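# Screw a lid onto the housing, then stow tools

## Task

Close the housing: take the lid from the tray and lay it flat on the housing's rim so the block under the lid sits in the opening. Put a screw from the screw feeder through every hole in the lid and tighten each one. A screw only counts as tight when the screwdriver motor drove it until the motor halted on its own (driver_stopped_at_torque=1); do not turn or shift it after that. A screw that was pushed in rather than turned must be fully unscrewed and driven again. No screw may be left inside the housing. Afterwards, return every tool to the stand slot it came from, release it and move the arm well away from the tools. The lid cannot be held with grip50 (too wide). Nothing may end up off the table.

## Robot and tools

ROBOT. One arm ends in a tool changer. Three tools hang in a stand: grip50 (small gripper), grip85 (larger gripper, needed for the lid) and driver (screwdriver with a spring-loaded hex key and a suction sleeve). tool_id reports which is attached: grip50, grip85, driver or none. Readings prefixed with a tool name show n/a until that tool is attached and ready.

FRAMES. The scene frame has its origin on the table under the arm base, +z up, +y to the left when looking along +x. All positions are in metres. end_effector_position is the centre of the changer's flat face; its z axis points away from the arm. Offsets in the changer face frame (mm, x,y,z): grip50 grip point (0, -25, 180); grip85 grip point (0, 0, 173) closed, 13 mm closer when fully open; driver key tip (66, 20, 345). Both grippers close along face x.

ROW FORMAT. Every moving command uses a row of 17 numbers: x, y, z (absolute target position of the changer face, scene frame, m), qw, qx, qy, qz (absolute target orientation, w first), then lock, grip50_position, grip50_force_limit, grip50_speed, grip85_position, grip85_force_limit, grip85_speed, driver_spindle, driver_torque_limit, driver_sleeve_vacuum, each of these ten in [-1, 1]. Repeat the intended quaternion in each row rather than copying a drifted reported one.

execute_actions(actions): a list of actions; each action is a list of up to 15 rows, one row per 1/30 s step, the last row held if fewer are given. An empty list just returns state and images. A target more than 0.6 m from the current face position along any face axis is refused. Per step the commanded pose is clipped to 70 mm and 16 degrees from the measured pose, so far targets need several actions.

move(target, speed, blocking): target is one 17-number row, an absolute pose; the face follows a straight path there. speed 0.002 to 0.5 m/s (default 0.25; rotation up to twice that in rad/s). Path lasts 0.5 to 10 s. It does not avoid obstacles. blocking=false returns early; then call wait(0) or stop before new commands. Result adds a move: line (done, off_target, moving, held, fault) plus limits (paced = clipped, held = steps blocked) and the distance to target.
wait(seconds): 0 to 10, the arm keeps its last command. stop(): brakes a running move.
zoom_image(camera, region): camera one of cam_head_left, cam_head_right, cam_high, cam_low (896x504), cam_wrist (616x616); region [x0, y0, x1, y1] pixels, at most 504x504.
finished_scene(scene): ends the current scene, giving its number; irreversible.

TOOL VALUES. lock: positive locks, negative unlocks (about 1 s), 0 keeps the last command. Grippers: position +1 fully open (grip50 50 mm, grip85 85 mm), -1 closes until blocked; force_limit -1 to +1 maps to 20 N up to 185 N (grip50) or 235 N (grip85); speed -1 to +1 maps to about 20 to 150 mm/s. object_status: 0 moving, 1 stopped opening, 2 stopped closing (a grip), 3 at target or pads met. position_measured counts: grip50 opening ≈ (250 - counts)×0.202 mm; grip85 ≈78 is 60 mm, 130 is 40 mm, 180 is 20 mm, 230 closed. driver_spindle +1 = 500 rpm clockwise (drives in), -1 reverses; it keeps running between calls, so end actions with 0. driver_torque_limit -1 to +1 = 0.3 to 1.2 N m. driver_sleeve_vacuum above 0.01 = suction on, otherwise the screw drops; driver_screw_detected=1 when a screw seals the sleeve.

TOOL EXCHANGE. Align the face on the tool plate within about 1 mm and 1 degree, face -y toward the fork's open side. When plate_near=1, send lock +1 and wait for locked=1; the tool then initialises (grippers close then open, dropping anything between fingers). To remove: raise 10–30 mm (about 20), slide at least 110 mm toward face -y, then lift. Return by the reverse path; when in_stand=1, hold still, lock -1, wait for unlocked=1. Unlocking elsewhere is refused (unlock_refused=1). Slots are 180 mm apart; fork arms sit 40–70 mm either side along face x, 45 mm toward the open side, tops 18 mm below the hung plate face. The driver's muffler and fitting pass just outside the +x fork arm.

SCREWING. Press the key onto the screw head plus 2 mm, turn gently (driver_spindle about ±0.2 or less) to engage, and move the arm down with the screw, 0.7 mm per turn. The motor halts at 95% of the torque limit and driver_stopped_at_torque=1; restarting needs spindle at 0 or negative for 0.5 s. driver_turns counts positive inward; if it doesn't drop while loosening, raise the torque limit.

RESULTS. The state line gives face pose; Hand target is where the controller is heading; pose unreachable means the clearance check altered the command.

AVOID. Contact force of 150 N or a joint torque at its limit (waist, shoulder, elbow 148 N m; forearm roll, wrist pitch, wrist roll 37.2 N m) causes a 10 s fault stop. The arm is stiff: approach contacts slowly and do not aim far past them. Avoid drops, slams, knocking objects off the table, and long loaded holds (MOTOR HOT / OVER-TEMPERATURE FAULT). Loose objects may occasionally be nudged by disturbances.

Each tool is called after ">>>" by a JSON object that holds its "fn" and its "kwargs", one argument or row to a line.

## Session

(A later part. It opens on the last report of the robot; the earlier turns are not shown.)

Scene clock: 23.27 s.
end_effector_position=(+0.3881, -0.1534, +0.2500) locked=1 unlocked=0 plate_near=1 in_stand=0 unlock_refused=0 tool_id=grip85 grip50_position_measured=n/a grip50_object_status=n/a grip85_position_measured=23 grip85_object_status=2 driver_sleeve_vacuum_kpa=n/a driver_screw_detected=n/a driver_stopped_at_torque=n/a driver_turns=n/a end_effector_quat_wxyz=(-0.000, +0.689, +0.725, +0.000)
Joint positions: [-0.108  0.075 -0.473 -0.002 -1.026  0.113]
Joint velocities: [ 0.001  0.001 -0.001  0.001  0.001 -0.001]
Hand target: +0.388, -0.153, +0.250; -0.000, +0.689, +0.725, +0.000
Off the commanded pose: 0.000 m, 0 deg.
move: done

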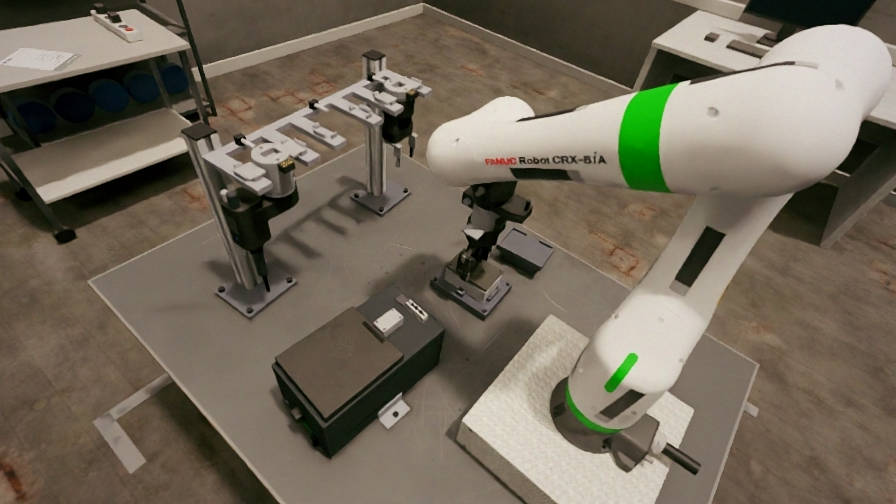

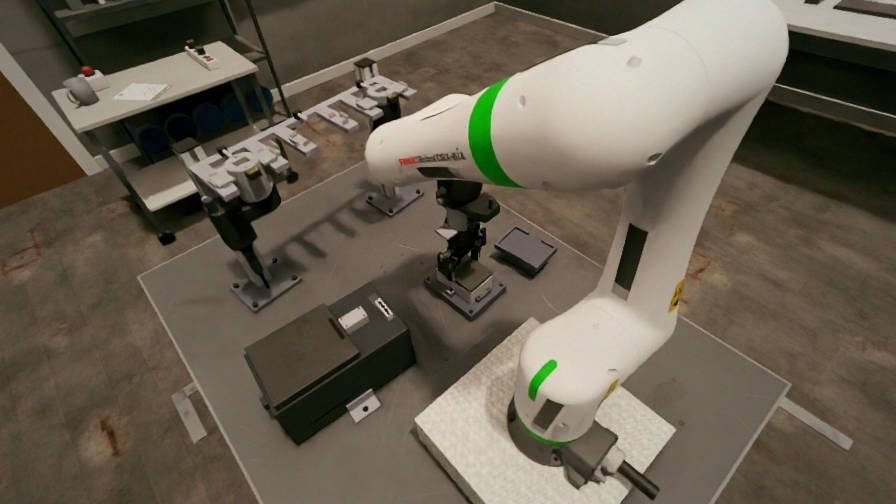

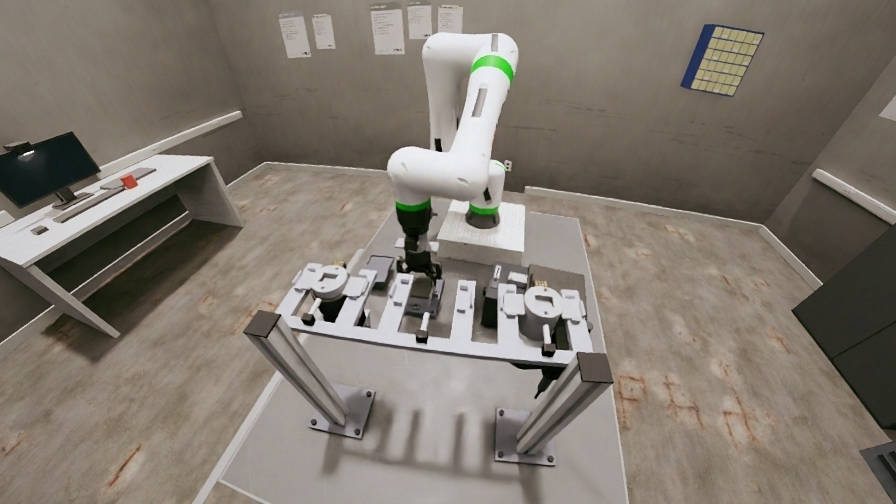

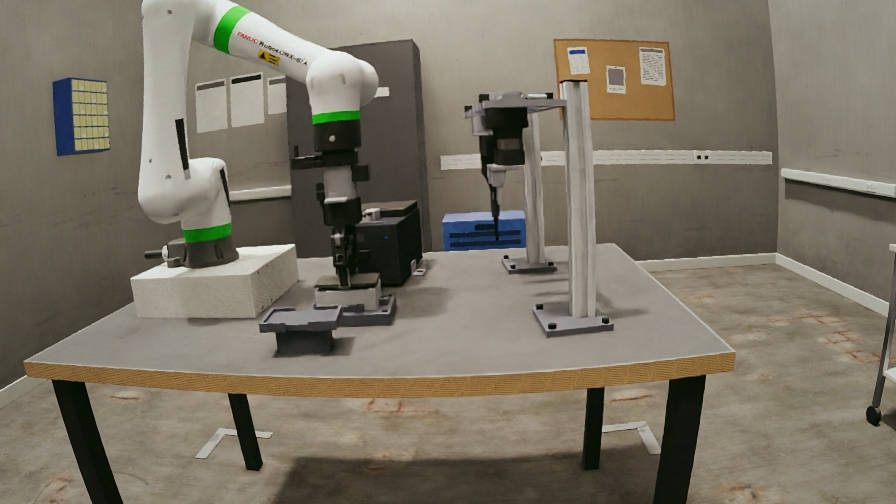

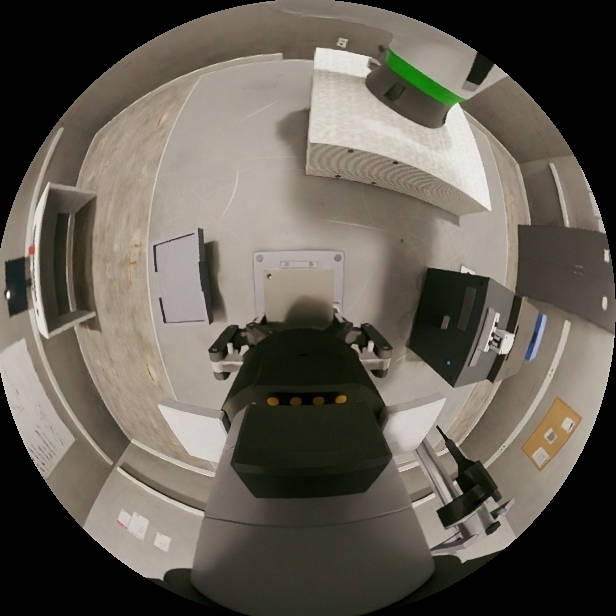

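>>> {"fn": "move", "kwargs": {
  "target": [0.3881,-0.1534,0.246,0,0.689,0.7248,0,0,1,0,0,0.8,-0.75,-1,0,0,0],
  "speed": 0.006
}}

>>> {"fn": "zoom_image", "kwargs": {
  "camera": "cam_wrist",
  "region": [250,255,300,295]
}}

>>> {"fn": "zoom_image", "kwargs": {
  "camera": "cam_low",
  "region": [305,260,395,320]
}}

>>> {"fn": "zoom_image", "kwargs": {
  "camera": "cam_head_right",
  "region": [425,245,505,315]
}}

Scene clock: 24.50 s.
end_effector_position=(+0.3881, -0.1534, +0.2460) locked=1 unlocked=0 plate_near=1 in_stand=0 unlock_refused=0 tool_id=grip85 grip50_position_measured=n/a grip50_object_status=n/a grip85_position_measured=23 grip85_object_status=2 driver_sleeve_vacuum_kpa=n/a driver_screw_detected=n/a driver_stopped_at_torque=n/a driver_turns=n/a end_effector_quat_wxyz=(-0.000, +0.689, +0.725, +0.000)
Joint positions: [-0.108  0.081 -0.477 -0.002 -1.015  0.113]
Joint velocities: [-0.001 -0.    -0.001 -0.     0.001 -0.002]
Hand target: +0.388, -0.153, +0.246; -0.000, +0.689, +0.725, +0.000
Off the commanded pose: 0.000 m, 0 deg.
move: done

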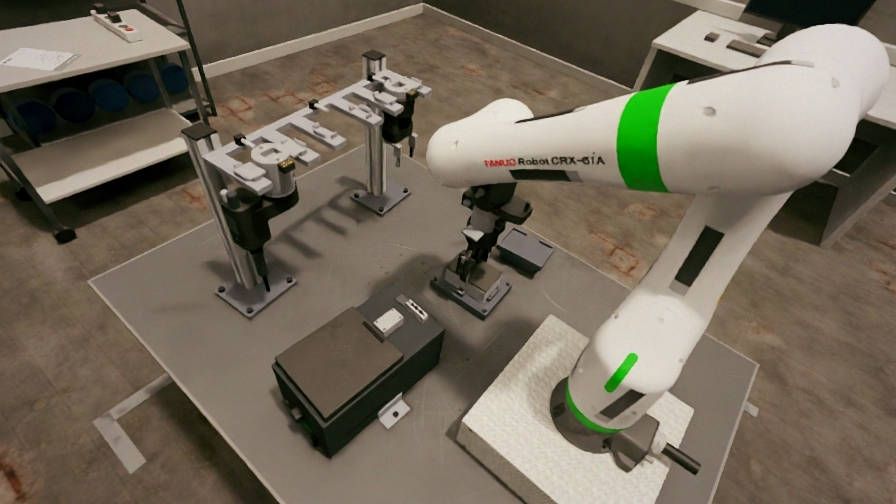

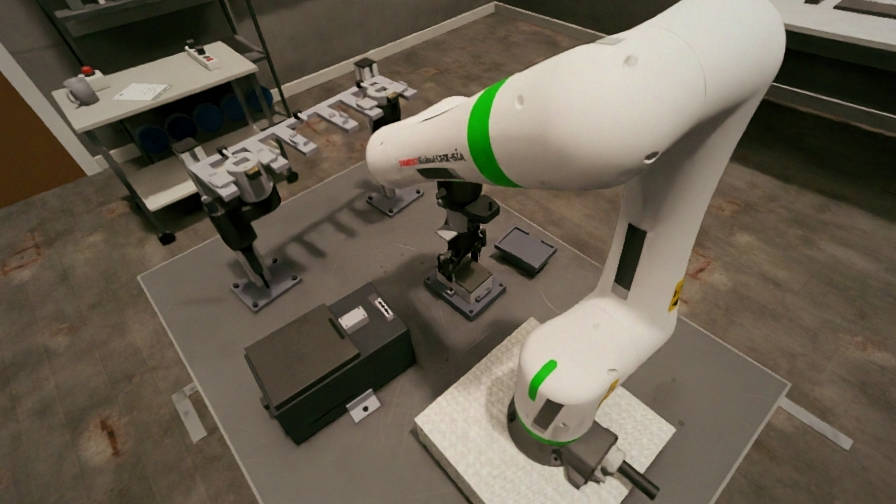

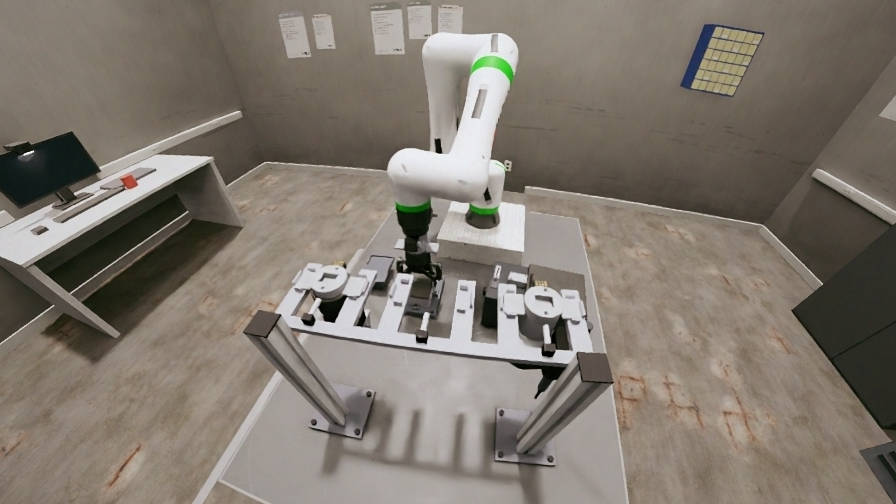

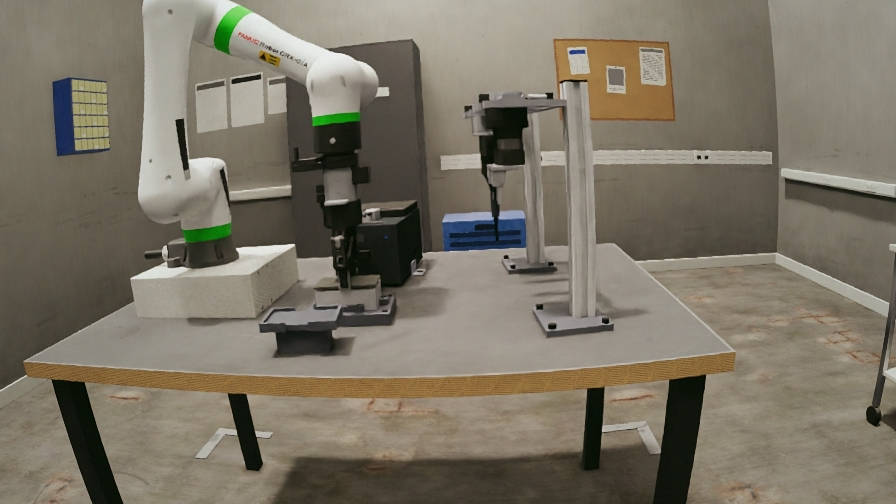

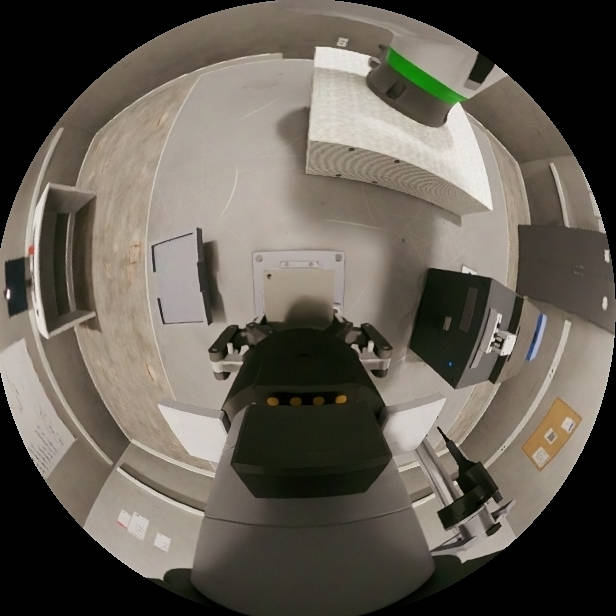

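Region (250, 255, 300, 295) of cam_wrist's 616x616 image, scaled by 10.080, with more detail than that image has; it fills the top 403 rows of this view, and the rest is white.

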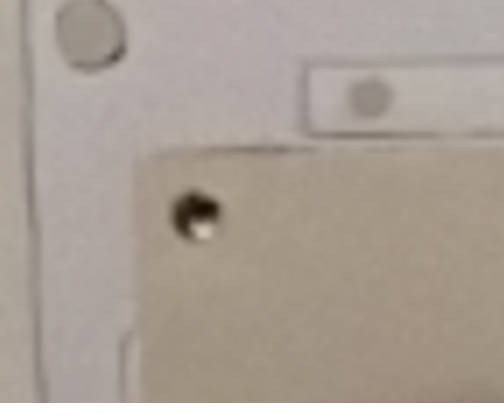

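Region (305, 260, 395, 320) of cam_low's 896x504 image, scaled by 5.600, with more detail than that image has.

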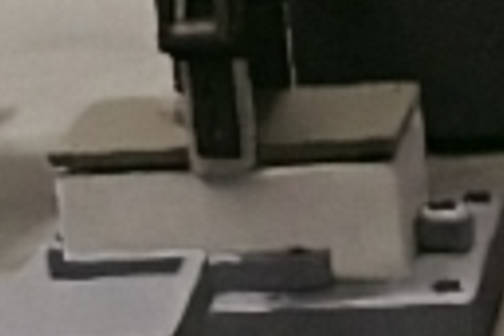

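Region (425, 245, 505, 315) of cam_head_right's 896x504 image, scaled by 6.300, with more detail than that image has; it fills the top 441 rows of this view, and the rest is white.

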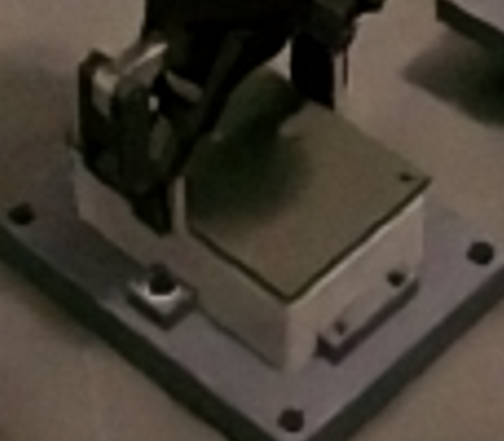

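>>> {"fn": "move", "kwargs": {
  "target": [0.3878,-0.1534,0.2448,0,0.689,0.7248,0,0,1,0,0,0.8,-0.75,-1,0,0,0],
  "speed": 0.003
}}

>>> {"fn": "zoom_image", "kwargs": {
  "camera": "cam_low",
  "region": [305,260,395,320]
}}

>>> {"fn": "move", "kwargs": {
  "target": [0.3878,-0.1534,0.2448,0,0.689,0.7248,0,0,1,0,0,1,-0.75,-1,0,0,0]
}}

>>> {"fn": "zoom_image", "kwargs": {
  "camera": "cam_wrist",
  "region": [250,230,350,310]
}}

>>> {"fn": "zoom_image", "kwargs": {
  "camera": "cam_low",
  "region": [305,260,395,320]
}}

>>> {"fn": "zoom_image", "kwargs": {
  "camera": "cam_head_right",
  "region": [425,245,505,315]
}}

Scene clock: 25.57 s.
end_effector_position=(+0.3878, -0.1534, +0.2448) locked=1 unlocked=0 plate_near=1 in_stand=0 unlock_refused=0 tool_id=grip85 grip50_position_measured=n/a grip50_object_status=n/a grip85_position_measured=23 grip85_object_status=2 driver_sleeve_vacuum_kpa=n/a driver_screw_detected=n/a driver_stopped_at_torque=n/a driver_turns=n/a end_effector_quat_wxyz=(+0.000, +0.689, +0.725, +0.000)
Joint positions: [-0.108  0.082 -0.479 -0.002 -1.012  0.113]
Joint velocities: [ 0.001 -0.     0.001  0.001 -0.     0.   ]
Hand target: +0.388, -0.153, +0.245; -0.000, +0.689, +0.725, +0.000
Off the commanded pose: 0.000 m, 0 deg.
move: done

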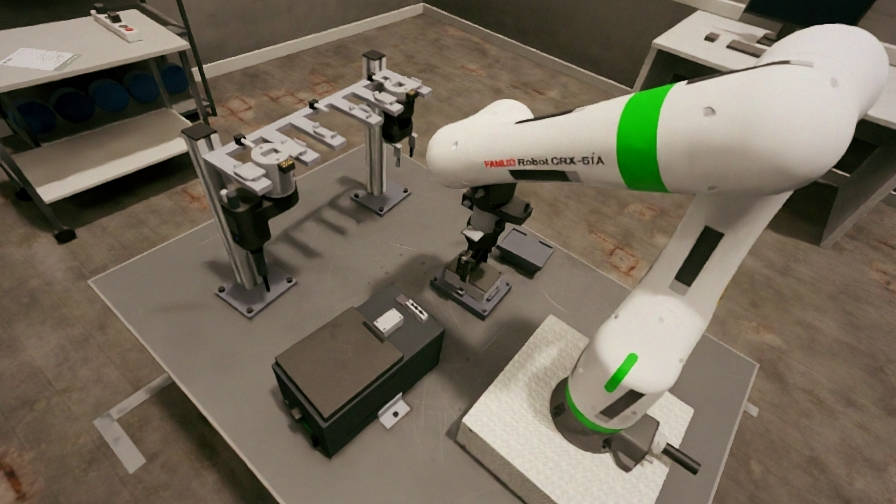

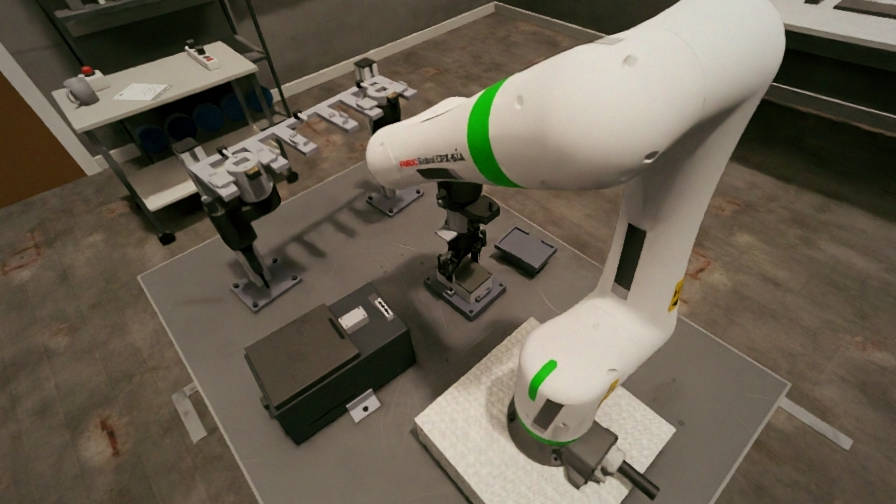

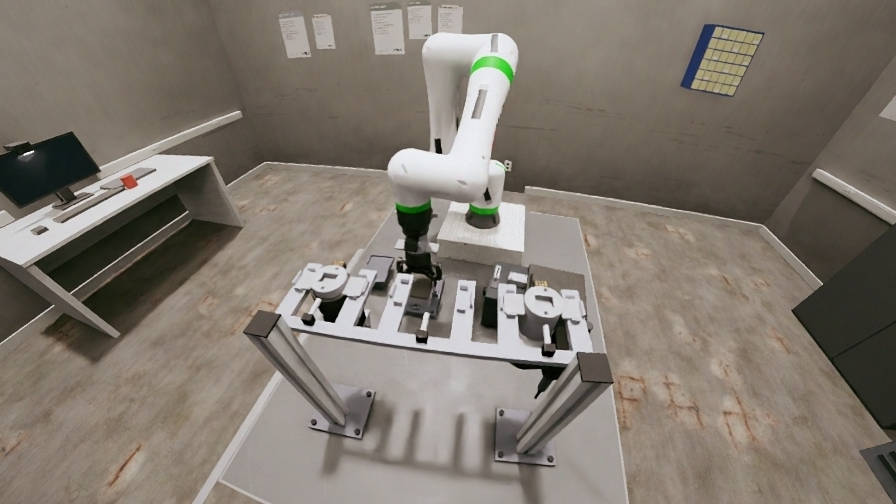

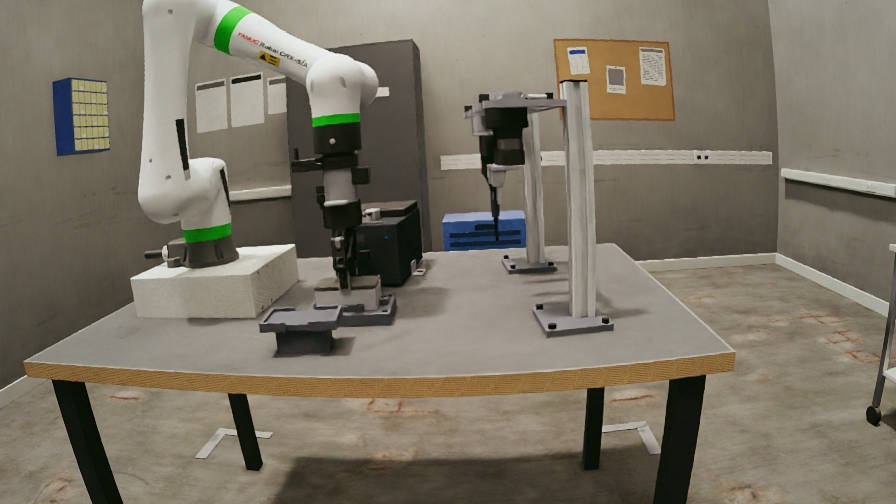

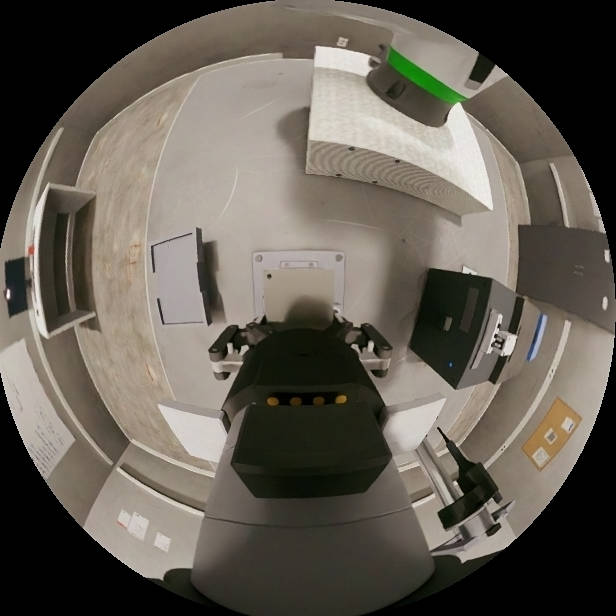

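Region (305, 260, 395, 320) of cam_low's 896x504 image, scaled by 5.600, with more detail than that image has.

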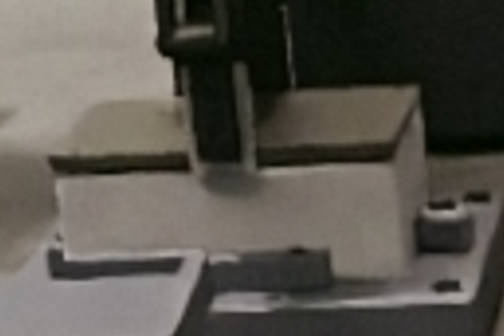

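Scene clock: 26.30 s.
end_effector_position=(+0.3878, -0.1534, +0.2448) locked=1 unlocked=0 plate_near=1 in_stand=0 unlock_refused=0 tool_id=grip85 grip50_position_measured=n/a grip50_object_status=n/a grip85_position_measured=3 grip85_object_status=3 driver_sleeve_vacuum_kpa=n/a driver_screw_detected=n/a driver_stopped_at_torque=n/a driver_turns=n/a end_effector_quat_wxyz=(-0.000, +0.689, +0.725, -0.000)
Joint positions: [-0.108  0.082 -0.479 -0.002 -1.012  0.113]
Joint velocities: [ 0.001 -0.001 -0.002 -0.001  0.001 -0.   ]
Hand target: +0.388, -0.153, +0.245; +0.000, +0.689, +0.725, +0.000
Off the commanded pose: 0.000 m, 0 deg.
move: done

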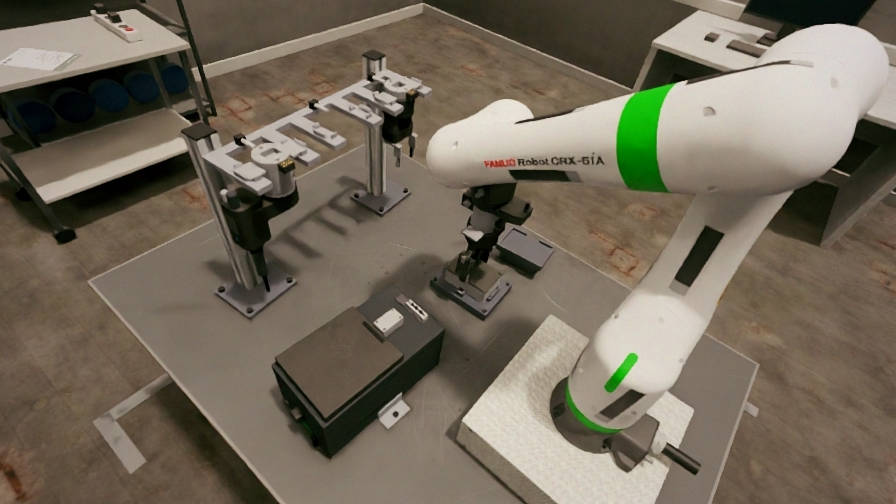

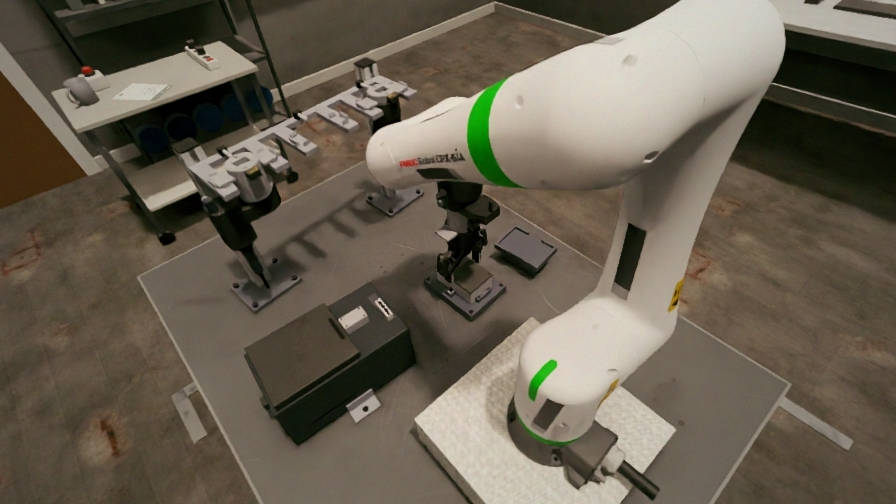

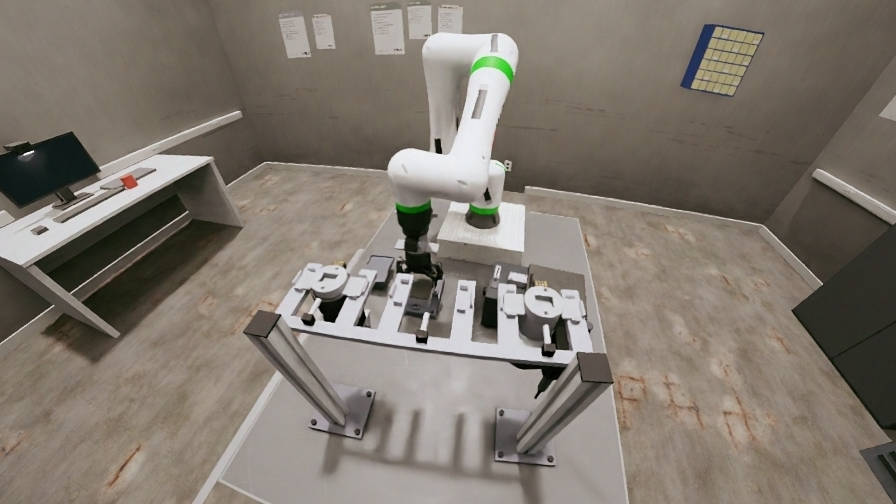

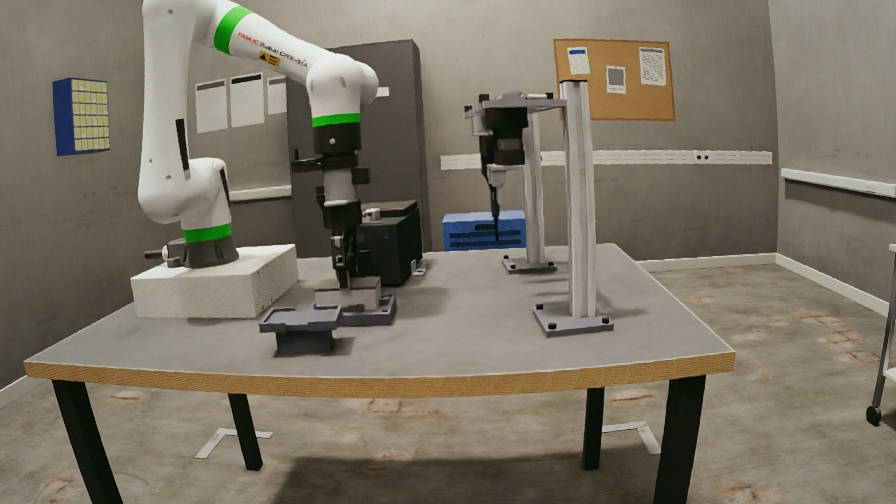

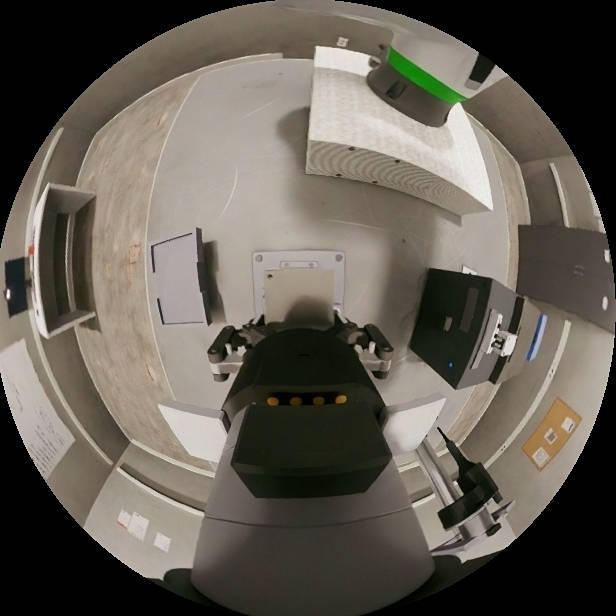

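Region (250, 230, 350, 310) of cam_wrist's 616x616 image, scaled by 5.040, with more detail than that image has; it fills the top 403 rows of this view, and the rest is white.

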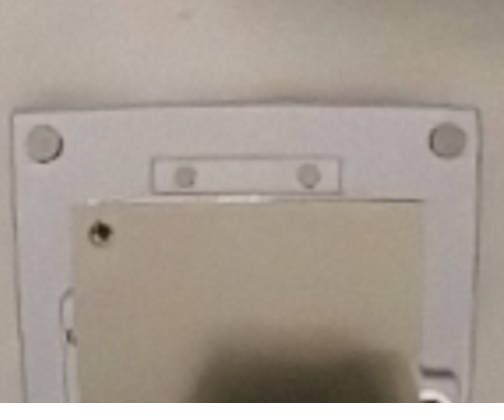

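Region (305, 260, 395, 320) of cam_low's 896x504 image, scaled by 5.600, with more detail than that image has.

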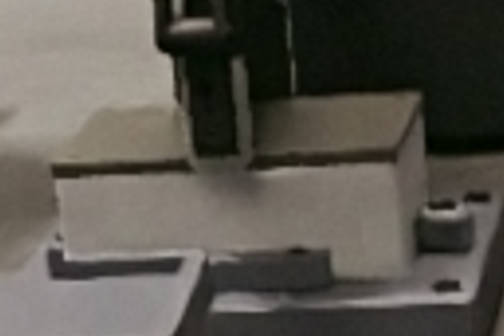

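Region (425, 245, 505, 315) of cam_head_right's 896x504 image, scaled by 6.300, with more detail than that image has; it fills the top 441 rows of this view, and the rest is white.

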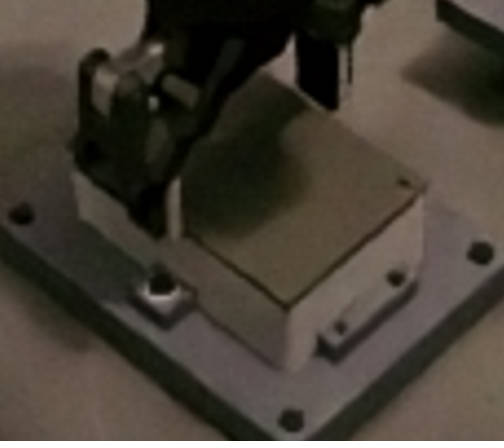

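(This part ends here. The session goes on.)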